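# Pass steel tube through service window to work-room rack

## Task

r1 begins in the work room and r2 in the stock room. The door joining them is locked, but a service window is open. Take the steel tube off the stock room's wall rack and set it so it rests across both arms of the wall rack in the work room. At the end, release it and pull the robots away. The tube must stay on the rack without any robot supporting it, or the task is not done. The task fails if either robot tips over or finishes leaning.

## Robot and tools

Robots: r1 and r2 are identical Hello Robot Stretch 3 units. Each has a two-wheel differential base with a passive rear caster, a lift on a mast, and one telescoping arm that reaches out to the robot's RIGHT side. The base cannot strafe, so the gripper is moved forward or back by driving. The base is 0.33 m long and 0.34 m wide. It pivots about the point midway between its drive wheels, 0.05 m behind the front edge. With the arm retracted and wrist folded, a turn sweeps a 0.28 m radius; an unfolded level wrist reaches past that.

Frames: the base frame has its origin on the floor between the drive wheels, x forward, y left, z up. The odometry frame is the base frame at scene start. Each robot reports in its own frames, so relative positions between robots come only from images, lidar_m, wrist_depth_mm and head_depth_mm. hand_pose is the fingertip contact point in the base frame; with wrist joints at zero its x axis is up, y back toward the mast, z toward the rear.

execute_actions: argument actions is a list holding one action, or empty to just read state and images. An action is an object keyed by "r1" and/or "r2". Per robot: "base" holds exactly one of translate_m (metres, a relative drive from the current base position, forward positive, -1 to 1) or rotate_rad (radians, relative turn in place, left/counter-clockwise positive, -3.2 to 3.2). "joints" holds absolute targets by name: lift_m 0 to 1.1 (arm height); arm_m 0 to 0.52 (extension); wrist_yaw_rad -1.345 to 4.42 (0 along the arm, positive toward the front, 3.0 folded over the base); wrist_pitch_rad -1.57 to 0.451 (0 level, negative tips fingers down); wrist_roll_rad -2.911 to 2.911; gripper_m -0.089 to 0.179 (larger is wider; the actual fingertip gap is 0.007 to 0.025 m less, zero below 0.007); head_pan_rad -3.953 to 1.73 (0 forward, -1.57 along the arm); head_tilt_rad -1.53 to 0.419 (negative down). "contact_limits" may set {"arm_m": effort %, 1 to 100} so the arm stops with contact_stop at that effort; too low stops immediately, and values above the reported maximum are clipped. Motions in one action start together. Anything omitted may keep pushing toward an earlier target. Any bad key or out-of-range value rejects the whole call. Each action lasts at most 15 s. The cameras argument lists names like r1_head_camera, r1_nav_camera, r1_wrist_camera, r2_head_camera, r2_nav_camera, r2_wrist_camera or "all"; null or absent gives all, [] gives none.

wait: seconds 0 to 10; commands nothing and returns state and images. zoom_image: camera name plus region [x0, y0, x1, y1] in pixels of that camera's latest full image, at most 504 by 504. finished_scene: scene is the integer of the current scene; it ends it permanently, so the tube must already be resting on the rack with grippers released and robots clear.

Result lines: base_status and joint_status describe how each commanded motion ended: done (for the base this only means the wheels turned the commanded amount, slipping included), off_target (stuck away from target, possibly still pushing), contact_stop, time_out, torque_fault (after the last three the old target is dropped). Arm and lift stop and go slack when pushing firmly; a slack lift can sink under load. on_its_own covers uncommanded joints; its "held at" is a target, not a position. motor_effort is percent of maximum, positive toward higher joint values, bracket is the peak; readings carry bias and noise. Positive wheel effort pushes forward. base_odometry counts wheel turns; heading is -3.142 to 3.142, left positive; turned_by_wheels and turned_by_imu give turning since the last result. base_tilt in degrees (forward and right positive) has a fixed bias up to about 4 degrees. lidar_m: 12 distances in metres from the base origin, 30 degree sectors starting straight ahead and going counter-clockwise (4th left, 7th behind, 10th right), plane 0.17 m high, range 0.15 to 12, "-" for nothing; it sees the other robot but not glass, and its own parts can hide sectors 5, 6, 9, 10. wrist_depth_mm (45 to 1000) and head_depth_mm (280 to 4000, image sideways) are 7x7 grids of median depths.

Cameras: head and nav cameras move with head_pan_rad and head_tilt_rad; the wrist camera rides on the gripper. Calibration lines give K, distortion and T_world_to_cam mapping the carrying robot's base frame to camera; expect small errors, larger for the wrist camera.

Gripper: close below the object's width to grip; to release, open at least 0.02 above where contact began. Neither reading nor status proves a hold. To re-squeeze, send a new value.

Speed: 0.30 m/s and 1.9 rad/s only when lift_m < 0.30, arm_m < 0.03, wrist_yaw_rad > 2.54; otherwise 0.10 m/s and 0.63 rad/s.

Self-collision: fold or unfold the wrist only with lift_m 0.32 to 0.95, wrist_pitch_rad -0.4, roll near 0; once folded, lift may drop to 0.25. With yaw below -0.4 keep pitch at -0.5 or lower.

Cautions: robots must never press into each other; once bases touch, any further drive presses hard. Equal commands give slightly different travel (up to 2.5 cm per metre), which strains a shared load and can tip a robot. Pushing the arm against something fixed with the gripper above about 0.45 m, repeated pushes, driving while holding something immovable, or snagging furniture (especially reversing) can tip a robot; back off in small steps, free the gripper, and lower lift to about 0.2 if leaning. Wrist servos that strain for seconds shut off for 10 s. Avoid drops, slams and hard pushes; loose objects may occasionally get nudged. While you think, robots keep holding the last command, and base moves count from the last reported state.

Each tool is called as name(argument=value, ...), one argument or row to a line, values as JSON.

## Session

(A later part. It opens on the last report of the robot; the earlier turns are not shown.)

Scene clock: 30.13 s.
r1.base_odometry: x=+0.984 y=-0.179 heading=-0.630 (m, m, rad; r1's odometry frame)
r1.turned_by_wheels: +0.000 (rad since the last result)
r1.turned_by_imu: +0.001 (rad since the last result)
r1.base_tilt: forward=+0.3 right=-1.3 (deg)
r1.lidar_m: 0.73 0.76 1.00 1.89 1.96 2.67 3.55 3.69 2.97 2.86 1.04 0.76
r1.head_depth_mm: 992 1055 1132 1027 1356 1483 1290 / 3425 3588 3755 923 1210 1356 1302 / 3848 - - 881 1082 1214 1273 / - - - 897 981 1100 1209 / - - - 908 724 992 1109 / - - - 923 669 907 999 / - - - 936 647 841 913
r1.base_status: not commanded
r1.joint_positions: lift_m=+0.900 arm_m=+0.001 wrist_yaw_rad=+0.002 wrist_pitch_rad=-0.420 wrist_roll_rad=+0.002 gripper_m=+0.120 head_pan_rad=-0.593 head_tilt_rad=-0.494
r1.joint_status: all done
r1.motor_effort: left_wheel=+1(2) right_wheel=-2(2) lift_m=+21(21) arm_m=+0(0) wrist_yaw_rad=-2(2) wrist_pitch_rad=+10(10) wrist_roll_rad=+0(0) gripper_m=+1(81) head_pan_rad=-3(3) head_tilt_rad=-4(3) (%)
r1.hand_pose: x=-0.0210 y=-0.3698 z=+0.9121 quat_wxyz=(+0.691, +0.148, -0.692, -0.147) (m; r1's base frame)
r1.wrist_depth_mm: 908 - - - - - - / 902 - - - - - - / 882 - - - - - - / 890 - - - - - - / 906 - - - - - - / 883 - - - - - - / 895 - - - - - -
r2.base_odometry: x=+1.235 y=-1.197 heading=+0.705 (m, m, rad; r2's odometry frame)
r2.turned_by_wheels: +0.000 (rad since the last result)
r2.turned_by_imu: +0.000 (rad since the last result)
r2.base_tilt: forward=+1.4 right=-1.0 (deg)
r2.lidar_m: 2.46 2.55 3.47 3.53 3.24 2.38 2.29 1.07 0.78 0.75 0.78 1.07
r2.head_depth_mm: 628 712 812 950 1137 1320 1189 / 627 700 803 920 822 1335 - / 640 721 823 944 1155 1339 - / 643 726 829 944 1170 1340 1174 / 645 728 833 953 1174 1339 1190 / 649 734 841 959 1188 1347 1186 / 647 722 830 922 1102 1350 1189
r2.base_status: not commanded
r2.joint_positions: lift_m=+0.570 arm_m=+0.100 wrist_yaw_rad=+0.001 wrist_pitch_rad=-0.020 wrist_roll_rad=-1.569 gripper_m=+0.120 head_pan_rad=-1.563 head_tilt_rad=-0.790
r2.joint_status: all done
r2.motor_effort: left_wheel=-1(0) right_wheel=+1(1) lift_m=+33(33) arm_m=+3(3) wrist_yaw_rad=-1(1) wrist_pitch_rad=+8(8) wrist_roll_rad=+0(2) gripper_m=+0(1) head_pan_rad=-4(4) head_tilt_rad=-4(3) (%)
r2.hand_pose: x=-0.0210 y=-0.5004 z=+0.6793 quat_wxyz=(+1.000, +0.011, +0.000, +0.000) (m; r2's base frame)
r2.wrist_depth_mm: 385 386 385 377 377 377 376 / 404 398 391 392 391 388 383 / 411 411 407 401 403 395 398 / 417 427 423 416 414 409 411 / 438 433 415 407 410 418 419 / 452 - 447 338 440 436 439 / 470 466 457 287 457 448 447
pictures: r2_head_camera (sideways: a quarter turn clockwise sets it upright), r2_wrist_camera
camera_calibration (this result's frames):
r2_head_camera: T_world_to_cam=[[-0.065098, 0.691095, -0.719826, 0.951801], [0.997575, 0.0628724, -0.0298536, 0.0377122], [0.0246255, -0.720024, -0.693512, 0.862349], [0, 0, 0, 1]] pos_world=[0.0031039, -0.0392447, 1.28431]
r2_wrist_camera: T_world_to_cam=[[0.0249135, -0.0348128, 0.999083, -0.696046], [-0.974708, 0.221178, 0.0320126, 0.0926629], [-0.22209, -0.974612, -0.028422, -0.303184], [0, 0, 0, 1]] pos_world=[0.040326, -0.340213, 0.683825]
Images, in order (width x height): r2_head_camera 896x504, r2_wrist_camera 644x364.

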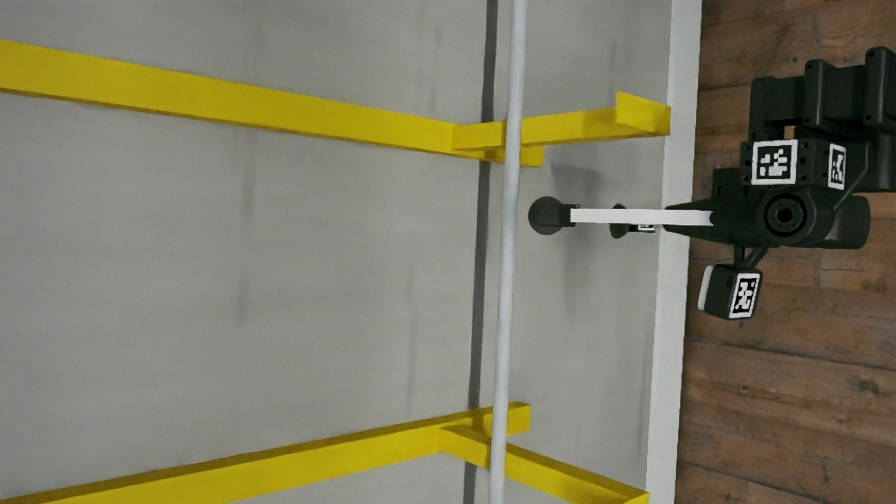

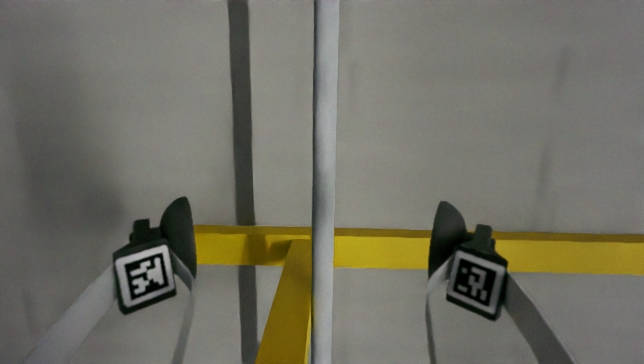

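execute_actions(
  actions=[
    {"r2":{"joints":{"lift_m":0.575,"arm_m":0.2}}},
  ],
  cameras=["r2_wrist_camera","r2_head_camera"],
)

Scene clock: 33.33 s.
r1.base_odometry: x=+0.984 y=-0.179 heading=-0.630 (m, m, rad; r1's odometry frame)
r1.turned_by_wheels: +0.000 (rad since the last result)
r1.turned_by_imu: +0.001 (rad since the last result)
r1.base_tilt: forward=+0.3 right=-1.2 (deg)
r1.lidar_m: 0.73 0.75 1.01 1.89 1.95 2.68 3.56 3.68 2.97 2.86 1.04 0.76
r1.head_depth_mm: 996 1059 1126 1037 1355 1502 1303 / 3365 3549 3750 931 1214 1362 1303 / 3784 - - 881 1080 1216 1280 / - - - 894 982 1097 1211 / - - - 909 726 991 1101 / - - - 920 671 910 995 / - - - 938 649 839 915
r1.base_status: not commanded
r1.joint_positions: lift_m=+0.900 arm_m=+0.001 wrist_yaw_rad=+0.002 wrist_pitch_rad=-0.420 wrist_roll_rad=+0.002 gripper_m=+0.120 head_pan_rad=-0.593 head_tilt_rad=-0.494
r1.joint_status: not commanded
r1.motor_effort: left_wheel=+1(2) right_wheel=-2(2) lift_m=+21(21) arm_m=+0(0) wrist_yaw_rad=-1(2) wrist_pitch_rad=+10(10) wrist_roll_rad=+0(0) gripper_m=+1(1) head_pan_rad=-3(2) head_tilt_rad=-3(3) (%)
r1.hand_pose: x=-0.0210 y=-0.3698 z=+0.9121 quat_wxyz=(+0.691, +0.148, -0.692, -0.147) (m; r1's base frame)
r1.wrist_depth_mm: 894 - - - - - - / 899 - - - - - - / 880 - - - - - - / 882 - - - - - - / 900 - - - - - - / 873 - - - - - - / 890 - - - - - -
r2.base_odometry: x=+1.235 y=-1.197 heading=+0.705 (m, m, rad; r2's odometry frame)
r2.turned_by_wheels: +0.000 (rad since the last result)
r2.turned_by_imu: +0.000 (rad since the last result)
r2.base_tilt: forward=+1.3 right=-0.9 (deg)
r2.lidar_m: 2.46 2.55 3.46 3.54 3.24 2.39 2.30 1.07 0.78 0.75 0.78 1.07
r2.head_depth_mm: 628 714 815 948 1136 1319 1195 / 626 700 805 919 956 - - / 640 721 824 942 1135 - 1193 / 641 724 832 945 1132 1333 1189 / 646 728 836 954 1171 1340 1194 / 649 732 842 956 1187 1346 1184 / 648 722 831 925 1105 1348 1185
r2.base_status: not commanded
r2.joint_positions: lift_m=+0.575 arm_m=+0.200 wrist_yaw_rad=+0.001 wrist_pitch_rad=-0.020 wrist_roll_rad=-1.570 gripper_m=+0.120 head_pan_rad=-1.563 head_tilt_rad=-0.790
r2.joint_status: all done
r2.motor_effort: left_wheel=-1(0) right_wheel=+1(1) lift_m=+33(35) arm_m=+2(4) wrist_yaw_rad=+0(1) wrist_pitch_rad=+8(8) wrist_roll_rad=+0(0) gripper_m=+1(0) head_pan_rad=-4(4) head_tilt_rad=-4(4) (%)
r2.hand_pose: x=-0.0210 y=-0.6004 z=+0.6843 quat_wxyz=(+1.000, +0.011, +0.000, +0.000) (m; r2's base frame)
r2.wrist_depth_mm: 292 293 292 287 287 286 283 / 302 302 301 292 299 295 290 / 315 313 309 303 304 303 301 / 326 318 318 313 316 310 310 / 335 329 329 322 324 320 319 / 347 - 310 294 308 311 304 / 361 354 348 228 345 346 343
pictures: r2_head_camera (sideways: a quarter turn clockwise sets it upright), r2_wrist_camera
camera_calibration (this result's frames):
r2_head_camera: T_world_to_cam=[[-0.0650906, 0.691096, -0.719826, 0.951801], [0.997576, 0.0628617, -0.0298536, 0.0377122], [0.0246178, -0.720024, -0.693512, 0.862349], [0, 0, 0, 1]] pos_world=[0.00310347, -0.0392446, 1.28431]
r2_wrist_camera: T_world_to_cam=[[0.0253818, -0.034812, 0.999072, -0.704504], [-0.974686, 0.221207, 0.0324701, 0.114316], [-0.222132, -0.974605, -0.0283161, -0.400578], [0, 0, 0, 1]] pos_world=[0.0403228, -0.440219, 0.688795]
Images, in order (width x height): r2_head_camera 896x504, r2_wrist_camera 644x364.

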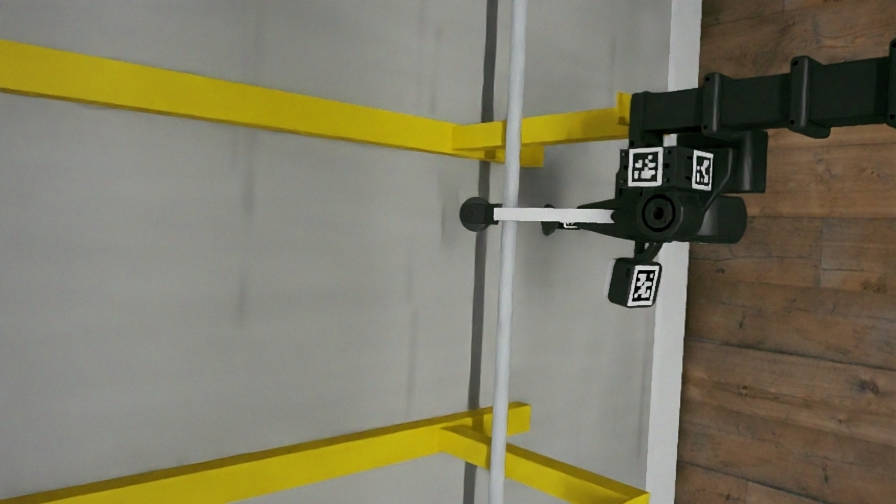

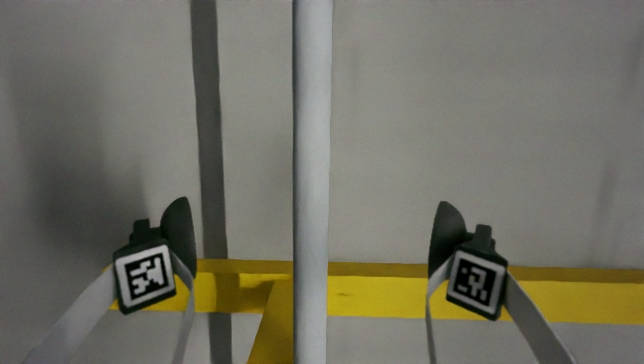

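execute_actions(
  actions=[
    {"r2":{"joints":{"gripper_m":-0.04,"arm_m":0.215}}},
  ],
  cameras=[],
)

execute_actions(
  actions=[
    {"r2":{"joints":{"lift_m":0.72,"head_tilt_rad":-0.6}}},
  ],
  cameras=["r2_wrist_camera","r2_nav_camera"],
)

Scene clock: 35.60 s.
r1.base_odometry: x=+0.984 y=-0.179 heading=-0.630 (m, m, rad; r1's odometry frame)
r1.turned_by_wheels: +0.000 (rad since the last result)
r1.turned_by_imu: +0.001 (rad since the last result)
r1.base_tilt: forward=+0.3 right=-1.3 (deg)
r1.lidar_m: 0.73 0.75 1.00 1.89 1.96 2.67 3.55 3.68 2.97 2.86 1.04 0.76
r1.head_depth_mm: 995 1061 1126 1030 1360 1486 1292 / 3390 3658 3654 923 1201 1366 1299 / 3759 - - 880 1083 1212 1282 / - - - 896 987 1098 1217 / - - - 908 724 991 1099 / - - - 925 669 910 998 / - - - 940 648 837 911
r1.base_status: not commanded
r1.joint_positions: lift_m=+0.900 arm_m=+0.001 wrist_yaw_rad=+0.002 wrist_pitch_rad=-0.420 wrist_roll_rad=+0.002 gripper_m=+0.120 head_pan_rad=-0.593 head_tilt_rad=-0.494
r1.joint_status: not commanded
r1.motor_effort: left_wheel=+1(2) right_wheel=-1(2) lift_m=+21(21) arm_m=+0(0) wrist_yaw_rad=-2(2) wrist_pitch_rad=+10(10) wrist_roll_rad=+0(0) gripper_m=+1(0) head_pan_rad=-3(3) head_tilt_rad=-3(3) (%)
r1.hand_pose: x=-0.0210 y=-0.3698 z=+0.9121 quat_wxyz=(+0.691, +0.148, -0.692, -0.147) (m; r1's base frame)
r1.wrist_depth_mm: 867 - - - - - - / 897 - - - - - - / 915 - - - - - - / 874 - - - - - - / 900 - - - - - - / 888 - - - - - - / 881 - - - - - -
r2.base_odometry: x=+1.235 y=-1.197 heading=+0.705 (m, m, rad; r2's odometry frame)
r2.turned_by_wheels: +0.000 (rad since the last result)
r2.turned_by_imu: +0.000 (rad since the last result)
r2.base_tilt: forward=+1.3 right=-0.9 (deg)
r2.lidar_m: 2.46 2.55 3.46 3.55 3.25 2.39 2.30 1.07 0.78 0.75 0.78 1.07
r2.head_depth_mm: 628 713 814 949 1136 1316 1198 / 627 699 805 920 819 - - / 639 720 824 942 1118 1290 1190 / 643 724 830 945 1133 1330 1188 / 645 729 835 951 1172 1346 1185 / 649 733 839 960 1186 1348 1185 / 648 722 827 926 1099 1352 1182
r2.base_status: not commanded
r2.joint_positions: lift_m=+0.575 arm_m=+0.215 wrist_yaw_rad=+0.001 wrist_pitch_rad=-0.024 wrist_roll_rad=-1.570 gripper_m=-0.039 head_pan_rad=-1.563 head_tilt_rad=-0.790
r2.joint_status: all done
r2.motor_effort: left_wheel=-1(0) right_wheel=+1(1) lift_m=+32(32) arm_m=+3(4) wrist_yaw_rad=+0(0) wrist_pitch_rad=+9(10) wrist_roll_rad=+0(0) gripper_m=-21(98) head_pan_rad=-4(3) head_tilt_rad=-4(5) (%)
r2.hand_pose: x=-0.0210 y=-0.6154 z=+0.6835 quat_wxyz=(+1.000, +0.012, +0.000, +0.000) (m; r2's base frame)
r2.wrist_depth_mm: 283 279 278 271 276 272 270 / 291 286 286 282 280 279 278 / 298 298 294 285 288 290 284 / 308 308 304 299 298 298 292 / 320 316 313 147 307 304 305 / 326 299 295 152 296 291 296 / 343 338 336 295 333 325 322
pictures: none
No camera images: the call's "cameras" was empty. Leave "cameras" out to get every camera's image.

Scene clock: 37.77 s.
r1.base_odometry: x=+0.984 y=-0.179 heading=-0.630 (m, m, rad; r1's odometry frame)
r1.turned_by_wheels: +0.000 (rad since the last result)
r1.turned_by_imu: +0.001 (rad since the last result)
r1.base_tilt: forward=+0.3 right=-1.3 (deg)
r1.lidar_m: 0.73 0.75 1.00 1.89 1.96 2.67 3.55 3.67 2.96 2.86 1.04 0.76
r1.head_depth_mm: 993 1059 1126 1032 1359 1480 1286 / 3343 3545 3653 925 1205 1359 1301 / 3777 - - 880 1086 1217 1276 / - - - 898 980 1091 1210 / - - - 910 726 989 1098 / - - - 922 671 908 998 / - - - 940 649 838 918
r1.base_status: not commanded
r1.joint_positions: lift_m=+0.900 arm_m=+0.001 wrist_yaw_rad=+0.002 wrist_pitch_rad=-0.420 wrist_roll_rad=+0.002 gripper_m=+0.120 head_pan_rad=-0.593 head_tilt_rad=-0.494
r1.joint_status: not commanded
r1.motor_effort: left_wheel=+2(1) right_wheel=-2(2) lift_m=+21(21) arm_m=+0(1) wrist_yaw_rad=-2(2) wrist_pitch_rad=+10(10) wrist_roll_rad=+0(0) gripper_m=+1(1) head_pan_rad=-3(3) head_tilt_rad=-5(3) (%)
r1.hand_pose: x=-0.0210 y=-0.3698 z=+0.9121 quat_wxyz=(+0.691, +0.148, -0.692, -0.147) (m; r1's base frame)
r1.wrist_depth_mm: 875 - - - - - - / 883 - - - - - - / 904 - - - - - - / 874 - - - - - - / 897 - - - - - - / 908 - - - - - - / 903 - - - - - -
r2.base_odometry: x=+1.235 y=-1.197 heading=+0.705 (m, m, rad; r2's odometry frame)
r2.turned_by_wheels: +0.000 (rad since the last result)
r2.turned_by_imu: +0.000 (rad since the last result)
r2.base_tilt: forward=+1.4 right=-0.9 (deg)
r2.lidar_m: 2.46 2.55 3.49 3.53 3.26 2.38 2.30 1.07 0.78 0.75 0.78 1.07
r2.head_depth_mm: 607 673 742 826 914 1046 - / 608 661 727 813 900 - 1244 / 622 682 750 837 912 - 1245 / 626 684 753 841 931 1134 1237 / 628 687 758 848 954 1127 1237 / 631 690 763 853 963 1106 1240 / 633 686 747 834 914 1092 1255
r2.base_status: not commanded
r2.joint_positions: lift_m=+0.720 arm_m=+0.215 wrist_yaw_rad=+0.001 wrist_pitch_rad=-0.086 wrist_roll_rad=-1.578 gripper_m=-0.039 head_pan_rad=-1.563 head_tilt_rad=-0.606
r2.joint_status: all done
r2.motor_effort: left_wheel=-1(0) right_wheel=+1(1) lift_m=+38(39) arm_m=+2(3) wrist_yaw_rad=-1(0) wrist_pitch_rad=+32(34) wrist_roll_rad=+4(4) gripper_m=-25(25) head_pan_rad=-4(4) head_tilt_rad=+3(17) (%)
r2.hand_pose: x=-0.0210 y=-0.6130 z=+0.8124 quat_wxyz=(+0.999, +0.043, +0.004, +0.000) (m; r2's base frame)
r2.wrist_depth_mm: 300 293 285 273 270 265 261 / 306 303 295 283 280 274 267 / 321 314 303 289 289 280 277 / 328 322 312 302 297 293 282 / 339 333 324 146 307 302 293 / 318 311 304 151 292 294 294 / 363 238 350 331 325 288 280
pictures: r2_nav_camera (sideways: a quarter turn counterclockwise sets it upright), r2_wrist_camera
camera_calibration (this result's frames):
r2_nav_camera: T_world_to_cam=[[0.0605072, -0.622821, 0.780021, -0.976759], [-0.997599, -0.0113526, 0.0683203, -0.0270386], [-0.033696, -0.782282, -0.622012, 0.764033], [0, 0, 0, 1]] pos_world=[0.0578721, -0.0109637, 1.23898]
r2_wrist_camera: T_world_to_cam=[[0.0333895, -0.100045, 0.994423, -0.868971], [-0.974431, 0.217941, 0.0546444, 0.0929314], [-0.222192, -0.970821, -0.0902096, -0.356631], [0, 0, 0, 1]] pos_world=[0.0403291, -0.453414, 0.826875]
Images, in order (width x height): r2_nav_camera 672x504, r2_wrist_camera 644x364.

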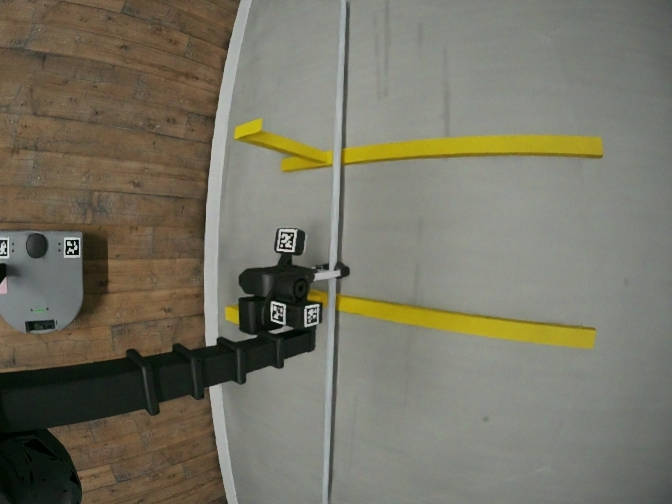

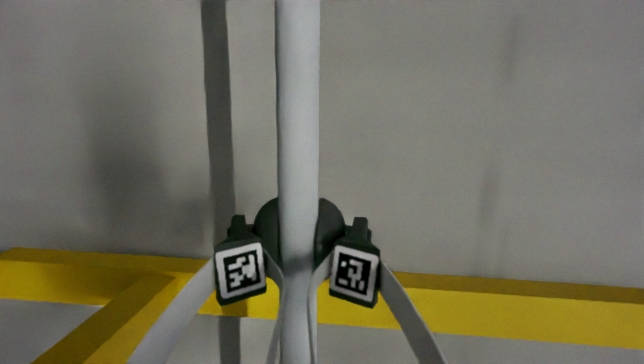

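execute_actions(
  actions=[
    {"r2":{"joints":{"arm_m":0,"lift_m":0.92}},"r1":{"base":{"translate_m":0.4},"joints":{"wrist_pitch_rad":0,"wrist_roll_rad":1.57,"lift_m":0.8}}},
  ],
  cameras=[],
)

execute_actions(
  actions=[
    {"r2":{"base":{"rotate_rad":-0.4}}},
  ],
  cameras=[],
)

execute_actions(
  actions=[
    {"r2":{"base":{"translate_m":-0.62}}},
  ],
  cameras=[],
)

execute_actions(
  actions=[
    {"r2":{"base":{"rotate_rad":1.97},"joints":{"head_pan_rad":-0.4,"head_tilt_rad":-0.3}}},
  ],
  cameras=["r2_nav_camera"],
)

execute_actions(
  actions=[
    {"r2":{"base":{"translate_m":1},"joints":{"arm_m":0.15}}},
  ],
  cameras=[],
)

execute_actions(
  actions=[
    {"r2":{"base":{"translate_m":1}}},
  ],
  cameras=["r2_nav_camera","r2_head_camera","r1_nav_camera"],
)

Scene clock: 44.00 s.
r1.base_odometry: x=+1.307 y=-0.415 heading=-0.630 (m, m, rad; r1's odometry frame)
r1.turned_by_wheels: +0.000 (rad since the last result)
r1.turned_by_imu: +0.002 (rad since the last result)
r1.base_tilt: forward=+0.2 right=-1.3 (deg)
r1.lidar_m: 0.33 0.34 0.47 1.19 1.97 2.68 3.96 4.07 2.97 1.32 0.47 0.34
r1.head_depth_mm: 2997 3197 3416 857 606 470 383 / 3338 3640 3802 866 611 474 386 / 3752 - - 2946 620 478 389 / - - - 3051 624 481 391 / - - - 3061 633 485 394 / - - - 3104 639 490 396 / - - - 3244 646 477 375
r1.base_status: done
r1.joint_positions: lift_m=+0.800 arm_m=+0.001 wrist_yaw_rad=+0.002 wrist_pitch_rad=-0.024 wrist_roll_rad=+1.565 gripper_m=+0.120 head_pan_rad=-0.593 head_tilt_rad=-0.494
r1.joint_status: all done
r1.motor_effort: left_wheel=+1(5) right_wheel=-2(3) lift_m=+18(16) arm_m=+0(0) wrist_yaw_rad=-1(1) wrist_pitch_rad=+12(12) wrist_roll_rad=+2(4) gripper_m=+1(1) head_pan_rad=-3(3) head_tilt_rad=-4(3) (%)
r1.hand_pose: x=-0.0209 y=-0.4013 z=+0.9083 quat_wxyz=(+0.003, +0.001, -1.000, -0.012) (m; r1's base frame)
r1.wrist_depth_mm: - - - - - - - / - - - - - - - / - - - - - - - / - - - - - - - / - - - - - - - / 993 - 966 932 971 987 976 / 772 769 761 762 726 660 738
r2.base_odometry: x=+1.235 y=-1.197 heading=+0.705 (m, m, rad; r2's odometry frame)
r2.turned_by_wheels: +0.000 (rad since the last result)
r2.turned_by_imu: +0.000 (rad since the last result)
r2.base_tilt: forward=+1.3 right=-0.9 (deg)
r2.lidar_m: 2.46 2.54 3.47 3.54 3.24 2.39 2.30 1.07 0.78 0.75 0.78 1.07
r2.head_depth_mm: 608 676 743 827 900 1015 - / 609 661 727 812 904 1014 - / 623 682 749 836 897 - - / 626 684 755 841 950 1072 1243 / 629 688 761 848 955 1053 1245 / 630 692 764 852 959 1087 1248 / 632 687 748 836 886 1094 1258
r2.base_status: not commanded
r2.joint_positions: lift_m=+0.920 arm_m=+0.000 wrist_yaw_rad=+0.001 wrist_pitch_rad=-0.086 wrist_roll_rad=-1.578 gripper_m=-0.039 head_pan_rad=-1.563 head_tilt_rad=-0.606
r2.joint_status: all done
r2.motor_effort: left_wheel=-1(0) right_wheel=+1(1) lift_m=+38(40) arm_m=-2(3) wrist_yaw_rad=+0(0) wrist_pitch_rad=+32(32) wrist_roll_rad=+4(5) gripper_m=-25(25) head_pan_rad=-4(4) head_tilt_rad=+3(4) (%)
r2.hand_pose: x=-0.0210 y=-0.3984 z=+1.0124 quat_wxyz=(+0.999, +0.043, +0.004, +0.000) (m; r2's base frame)
r2.wrist_depth_mm: 511 496 491 465 468 456 443 / 522 520 495 485 477 468 456 / 550 532 524 502 494 479 473 / 560 542 526 510 500 500 480 / 445 570 518 146 499 485 492 / 606 582 572 150 537 520 510 / 628 614 602 559 567 540 535
pictures: none
No camera images: the call's "cameras" was empty. Leave "cameras" out to get every camera's image.

Scene clock: 46.60 s.
r1.base_odometry: x=+1.307 y=-0.415 heading=-0.630 (m, m, rad; r1's odometry frame)
r1.turned_by_wheels: +0.000 (rad since the last result)
r1.turned_by_imu: +0.001 (rad since the last result)
r1.base_tilt: forward=+0.3 right=-1.2 (deg)
r1.lidar_m: 0.33 0.34 0.47 1.19 1.97 2.68 3.95 4.08 2.97 1.31 0.47 0.34
r1.head_depth_mm: 2980 3202 3424 855 607 469 384 / 3348 3623 3874 871 614 473 387 / 3822 - - 2998 618 478 388 / - - - 3035 627 482 391 / - - - 3005 632 485 394 / - - - 3058 640 488 397 / - - - 3124 648 476 375
r1.base_status: not commanded
r1.joint_positions: lift_m=+0.800 arm_m=+0.001 wrist_yaw_rad=+0.002 wrist_pitch_rad=-0.024 wrist_roll_rad=+1.565 gripper_m=+0.120 head_pan_rad=-0.593 head_tilt_rad=-0.494
r1.joint_status: not commanded
r1.motor_effort: left_wheel=+1(1) right_wheel=-2(3) lift_m=+18(18) arm_m=+0(0) wrist_yaw_rad=-1(1) wrist_pitch_rad=+12(12) wrist_roll_rad=+2(2) gripper_m=+1(1) head_pan_rad=-2(3) head_tilt_rad=-4(3) (%)
r1.hand_pose: x=-0.0209 y=-0.4013 z=+0.9083 quat_wxyz=(+0.003, +0.001, -1.000, -0.012) (m; r1's base frame)
r1.wrist_depth_mm: - - - - - - - / - - - - - - - / - - - - - - - / - - - - - - - / - - - - - - - / - - - 931 - 985 946 / 773 773 808 769 716 679 755
r2.base_odometry: x=+1.235 y=-1.197 heading=+0.305 (m, m, rad; r2's odometry frame)
r2.turned_by_wheels: -0.400 (rad since the last result)
r2.turned_by_imu: -0.398 (rad since the last result)
r2.base_tilt: forward=+1.3 right=-0.8 (deg)
r2.lidar_m: 1.23 2.45 2.65 3.59 3.57 2.92 2.33 2.02 0.96 0.76 0.75 0.82
r2.head_depth_mm: 741 826 922 1045 1172 1344 - / 716 790 881 994 1099 1279 - / 692 760 842 946 1074 - - / 666 733 808 903 1023 1151 1256 / 647 707 779 862 922 931 1250 / 610 665 736 814 909 1024 1208 / 606 660 723 795 886 1000 1152
r2.base_status: done
r2.joint_positions: lift_m=+0.920 arm_m=+0.000 wrist_yaw_rad=-0.001 wrist_pitch_rad=-0.087 wrist_roll_rad=-1.578 gripper_m=-0.039 head_pan_rad=-1.563 head_tilt_rad=-0.606
r2.joint_status: not commanded
r2.on_its_own: wrist_pitch_rad is at rest, and its effort (+33) is outside its rest range (-20 to +32)
r2.motor_effort: left_wheel=+2(6) right_wheel=-2(7) lift_m=+38(38) arm_m=+0(3) wrist_yaw_rad=+1(6) wrist_pitch_rad=+33(33) wrist_roll_rad=+4(4) gripper_m=-25(25) head_pan_rad=-5(4) head_tilt_rad=+3(4) (%)
r2.hand_pose: x=-0.0216 y=-0.3982 z=+1.0122 quat_wxyz=(+0.999, +0.044, +0.004, -0.001) (m; r2's base frame)
r2.wrist_depth_mm: 421 486 458 427 437 424 419 / 554 541 528 498 501 494 486 / 607 601 579 544 557 529 519 / 688 676 629 581 606 593 559 / 787 742 701 147 669 643 623 / 893 850 834 151 750 734 707 / - - 959 874 876 835 809
pictures: none
No camera images: the call's "cameras" was empty. Leave "cameras" out to get every camera's image.

Scene clock: 53.73 s.
r1.base_odometry: x=+1.307 y=-0.415 heading=-0.630 (m, m, rad; r1's odometry frame)
r1.turned_by_wheels: +0.000 (rad since the last result)
r1.turned_by_imu: +0.002 (rad since the last result)
r1.base_tilt: forward=+0.3 right=-1.2 (deg)
r1.lidar_m: 0.33 0.34 0.47 1.19 1.96 2.68 3.96 4.04 2.98 1.32 0.47 0.34
r1.head_depth_mm: 3037 3242 3426 856 609 470 384 / 3369 3592 3886 869 613 472 386 / 3804 - - 2882 621 477 389 / - - - 3031 627 480 391 / - - - 3072 633 485 394 / - - - 3118 638 489 396 / - - - 3152 646 476 375
r1.base_status: not commanded
r1.joint_positions: lift_m=+0.800 arm_m=+0.001 wrist_yaw_rad=+0.002 wrist_pitch_rad=-0.024 wrist_roll_rad=+1.565 gripper_m=+0.120 head_pan_rad=-0.593 head_tilt_rad=-0.494
r1.joint_status: not commanded
r1.motor_effort: left_wheel=+2(2) right_wheel=-2(2) lift_m=+18(18) arm_m=+1(1) wrist_yaw_rad=-1(1) wrist_pitch_rad=+12(12) wrist_roll_rad=+2(2) gripper_m=+1(0) head_pan_rad=-3(2) head_tilt_rad=-3(3) (%)
r1.hand_pose: x=-0.0209 y=-0.4013 z=+0.9083 quat_wxyz=(+0.003, +0.001, -1.000, -0.012) (m; r1's base frame)
r1.wrist_depth_mm: - - - - - - - / - - - - - - - / - - - - - - - / - - - - - - - / - - - - - - - / 973 - 972 897 - - 995 / 775 783 762 785 726 672 755
r2.base_odometry: x=+0.644 y=-1.383 heading=+0.305 (m, m, rad; r2's odometry frame)
r2.turned_by_wheels: +0.000 (rad since the last result)
r2.turned_by_imu: -0.004 (rad since the last result)
r2.base_tilt: forward=+1.3 right=-0.9 (deg)
r2.lidar_m: 1.61 3.01 3.26 3.34 3.31 2.20 1.75 1.73 1.27 1.01 1.00 1.08
r2.head_depth_mm: 997 1106 1236 1407 1566 1682 - / 961 1062 1181 1339 1478 1621 - / 930 1023 1133 1267 1466 - - / 898 982 1087 1212 1368 1512 1251 / 866 946 1044 1155 1306 1434 1270 / 839 915 1002 1113 1244 1384 1269 / 813 885 965 1063 1187 1348 1289
r2.base_status: done
r2.joint_positions: lift_m=+0.920 arm_m=+0.000 wrist_yaw_rad=+0.000 wrist_pitch_rad=-0.087 wrist_roll_rad=-1.578 gripper_m=-0.039 head_pan_rad=-1.563 head_tilt_rad=-0.606
r2.joint_status: not commanded
r2.on_its_own: wrist_pitch_rad is at rest, and its effort (+33) is outside its rest range (-20 to +32)
r2.motor_effort: left_wheel=+2(2) right_wheel=-2(5) lift_m=+38(38) arm_m=+0(0) wrist_yaw_rad=+0(1) wrist_pitch_rad=+33(33) wrist_roll_rad=+4(4) gripper_m=-25(25) head_pan_rad=-4(4) head_tilt_rad=+2(3) (%)
r2.hand_pose: x=-0.0212 y=-0.3982 z=+1.0122 quat_wxyz=(+0.999, +0.044, +0.004, +0.000) (m; r2's base frame)
r2.wrist_depth_mm: 760 728 713 651 676 664 658 / 819 789 756 719 739 711 692 / 886 873 835 784 799 783 749 / - 976 944 845 876 860 832 / - - - 147 - 948 929 / - - - 151 - - - / - - - - - - -
pictures: none
No camera images: the call's "cameras" was empty. Leave "cameras" out to get every camera's image.

Scene clock: 57.83 s.
r1.base_odometry: x=+1.307 y=-0.415 heading=-0.630 (m, m, rad; r1's odometry frame)
r1.turned_by_wheels: +0.000 (rad since the last result)
r1.turned_by_imu: +0.001 (rad since the last result)
r1.base_tilt: forward=+0.3 right=-1.3 (deg)
r1.lidar_m: 0.33 0.34 0.47 1.19 1.96 2.68 3.93 4.08 2.96 1.32 0.47 0.34
r1.head_depth_mm: 3018 3266 3437 860 607 469 384 / 3406 3569 3872 869 613 474 386 / 3802 - - 2938 619 477 389 / - - - 3001 625 482 391 / - - - 3044 632 485 395 / - - - 3080 641 489 396 / - - - 3134 647 476 374
r1.base_status: not commanded
r1.joint_positions: lift_m=+0.800 arm_m=+0.001 wrist_yaw_rad=+0.002 wrist_pitch_rad=-0.024 wrist_roll_rad=+1.565 gripper_m=+0.120 head_pan_rad=-0.593 head_tilt_rad=-0.494
r1.joint_status: not commanded
r1.motor_effort: left_wheel=+2(1) right_wheel=-2(2) lift_m=+18(18) arm_m=+0(0) wrist_yaw_rad=-1(1) wrist_pitch_rad=+12(12) wrist_roll_rad=+2(2) gripper_m=+0(1) head_pan_rad=-2(3) head_tilt_rad=-4(3) (%)
r1.hand_pose: x=-0.0209 y=-0.4013 z=+0.9083 quat_wxyz=(+0.003, +0.001, -1.000, -0.012) (m; r1's base frame)
r1.wrist_depth_mm: - - - - - - - / - - - - - - - / - - - - - - - / - - - - - - - / - - - - - - - / - - 973 921 983 - 992 / 776 790 768 745 726 672 743
r2.base_odometry: x=+0.644 y=-1.383 heading=+2.275 (m, m, rad; r2's odometry frame)
r2.turned_by_wheels: +1.970 (rad since the last result)
r2.turned_by_imu: +1.963 (rad since the last result)
r2.base_tilt: forward=+1.4 right=-0.9 (deg)
r2.lidar_m: 3.29 2.46 1.80 1.73 1.42 1.03 1.00 1.03 1.41 3.02 3.14 3.45
r2.head_depth_mm: 3664 3800 - - 3162 2099 1680 / 3505 3636 3876 - 3165 2181 1672 / 3343 3508 3696 3851 2921 2161 1672 / 3219 3369 3503 3729 3085 2174 1662 / 3103 3327 3882 3553 3018 2146 1647 / 2971 - - 3418 3029 2137 1641 / 2876 - - 3268 2998 2116 1629
r2.base_status: done
r2.joint_positions: lift_m=+0.920 arm_m=+0.000 wrist_yaw_rad=+0.005 wrist_pitch_rad=-0.087 wrist_roll_rad=-1.578 gripper_m=-0.039 head_pan_rad=-0.407 head_tilt_rad=-0.310
r2.joint_status: all done
r2.motor_effort: left_wheel=+0(6) right_wheel=+1(7) lift_m=+38(38) arm_m=-1(0) wrist_yaw_rad=-3(4) wrist_pitch_rad=+32(32) wrist_roll_rad=+4(5) gripper_m=-25(25) head_pan_rad=+4(57) head_tilt_rad=+4(25) (%)
r2.hand_pose: x=-0.0199 y=-0.3982 z=+1.0122 quat_wxyz=(+0.999, +0.044, +0.004, +0.003) (m; r2's base frame)
r2.wrist_depth_mm: - - - - - - - / - - - - - - - / - - - - - - - / - - - - - - - / - - - 148 - - - / - - - 152 - - - / - - - - - - -
pictures: r2_nav_camera (sideways: a quarter turn counterclockwise sets it upright)
camera_calibration (this result's frames):
r2_nav_camera: T_world_to_cam=[[0.360313, -0.0946801, 0.928014, -1.17159], [-0.410042, -0.909647, 0.0663976, -0.0281458], [0.837878, -0.404448, -0.36658, 0.426363], [0, 0, 0, 1]] pos_world=[0.0533571, 0.0359131, 1.24542]
Images, in order (width x height): r2_nav_camera 672x504.

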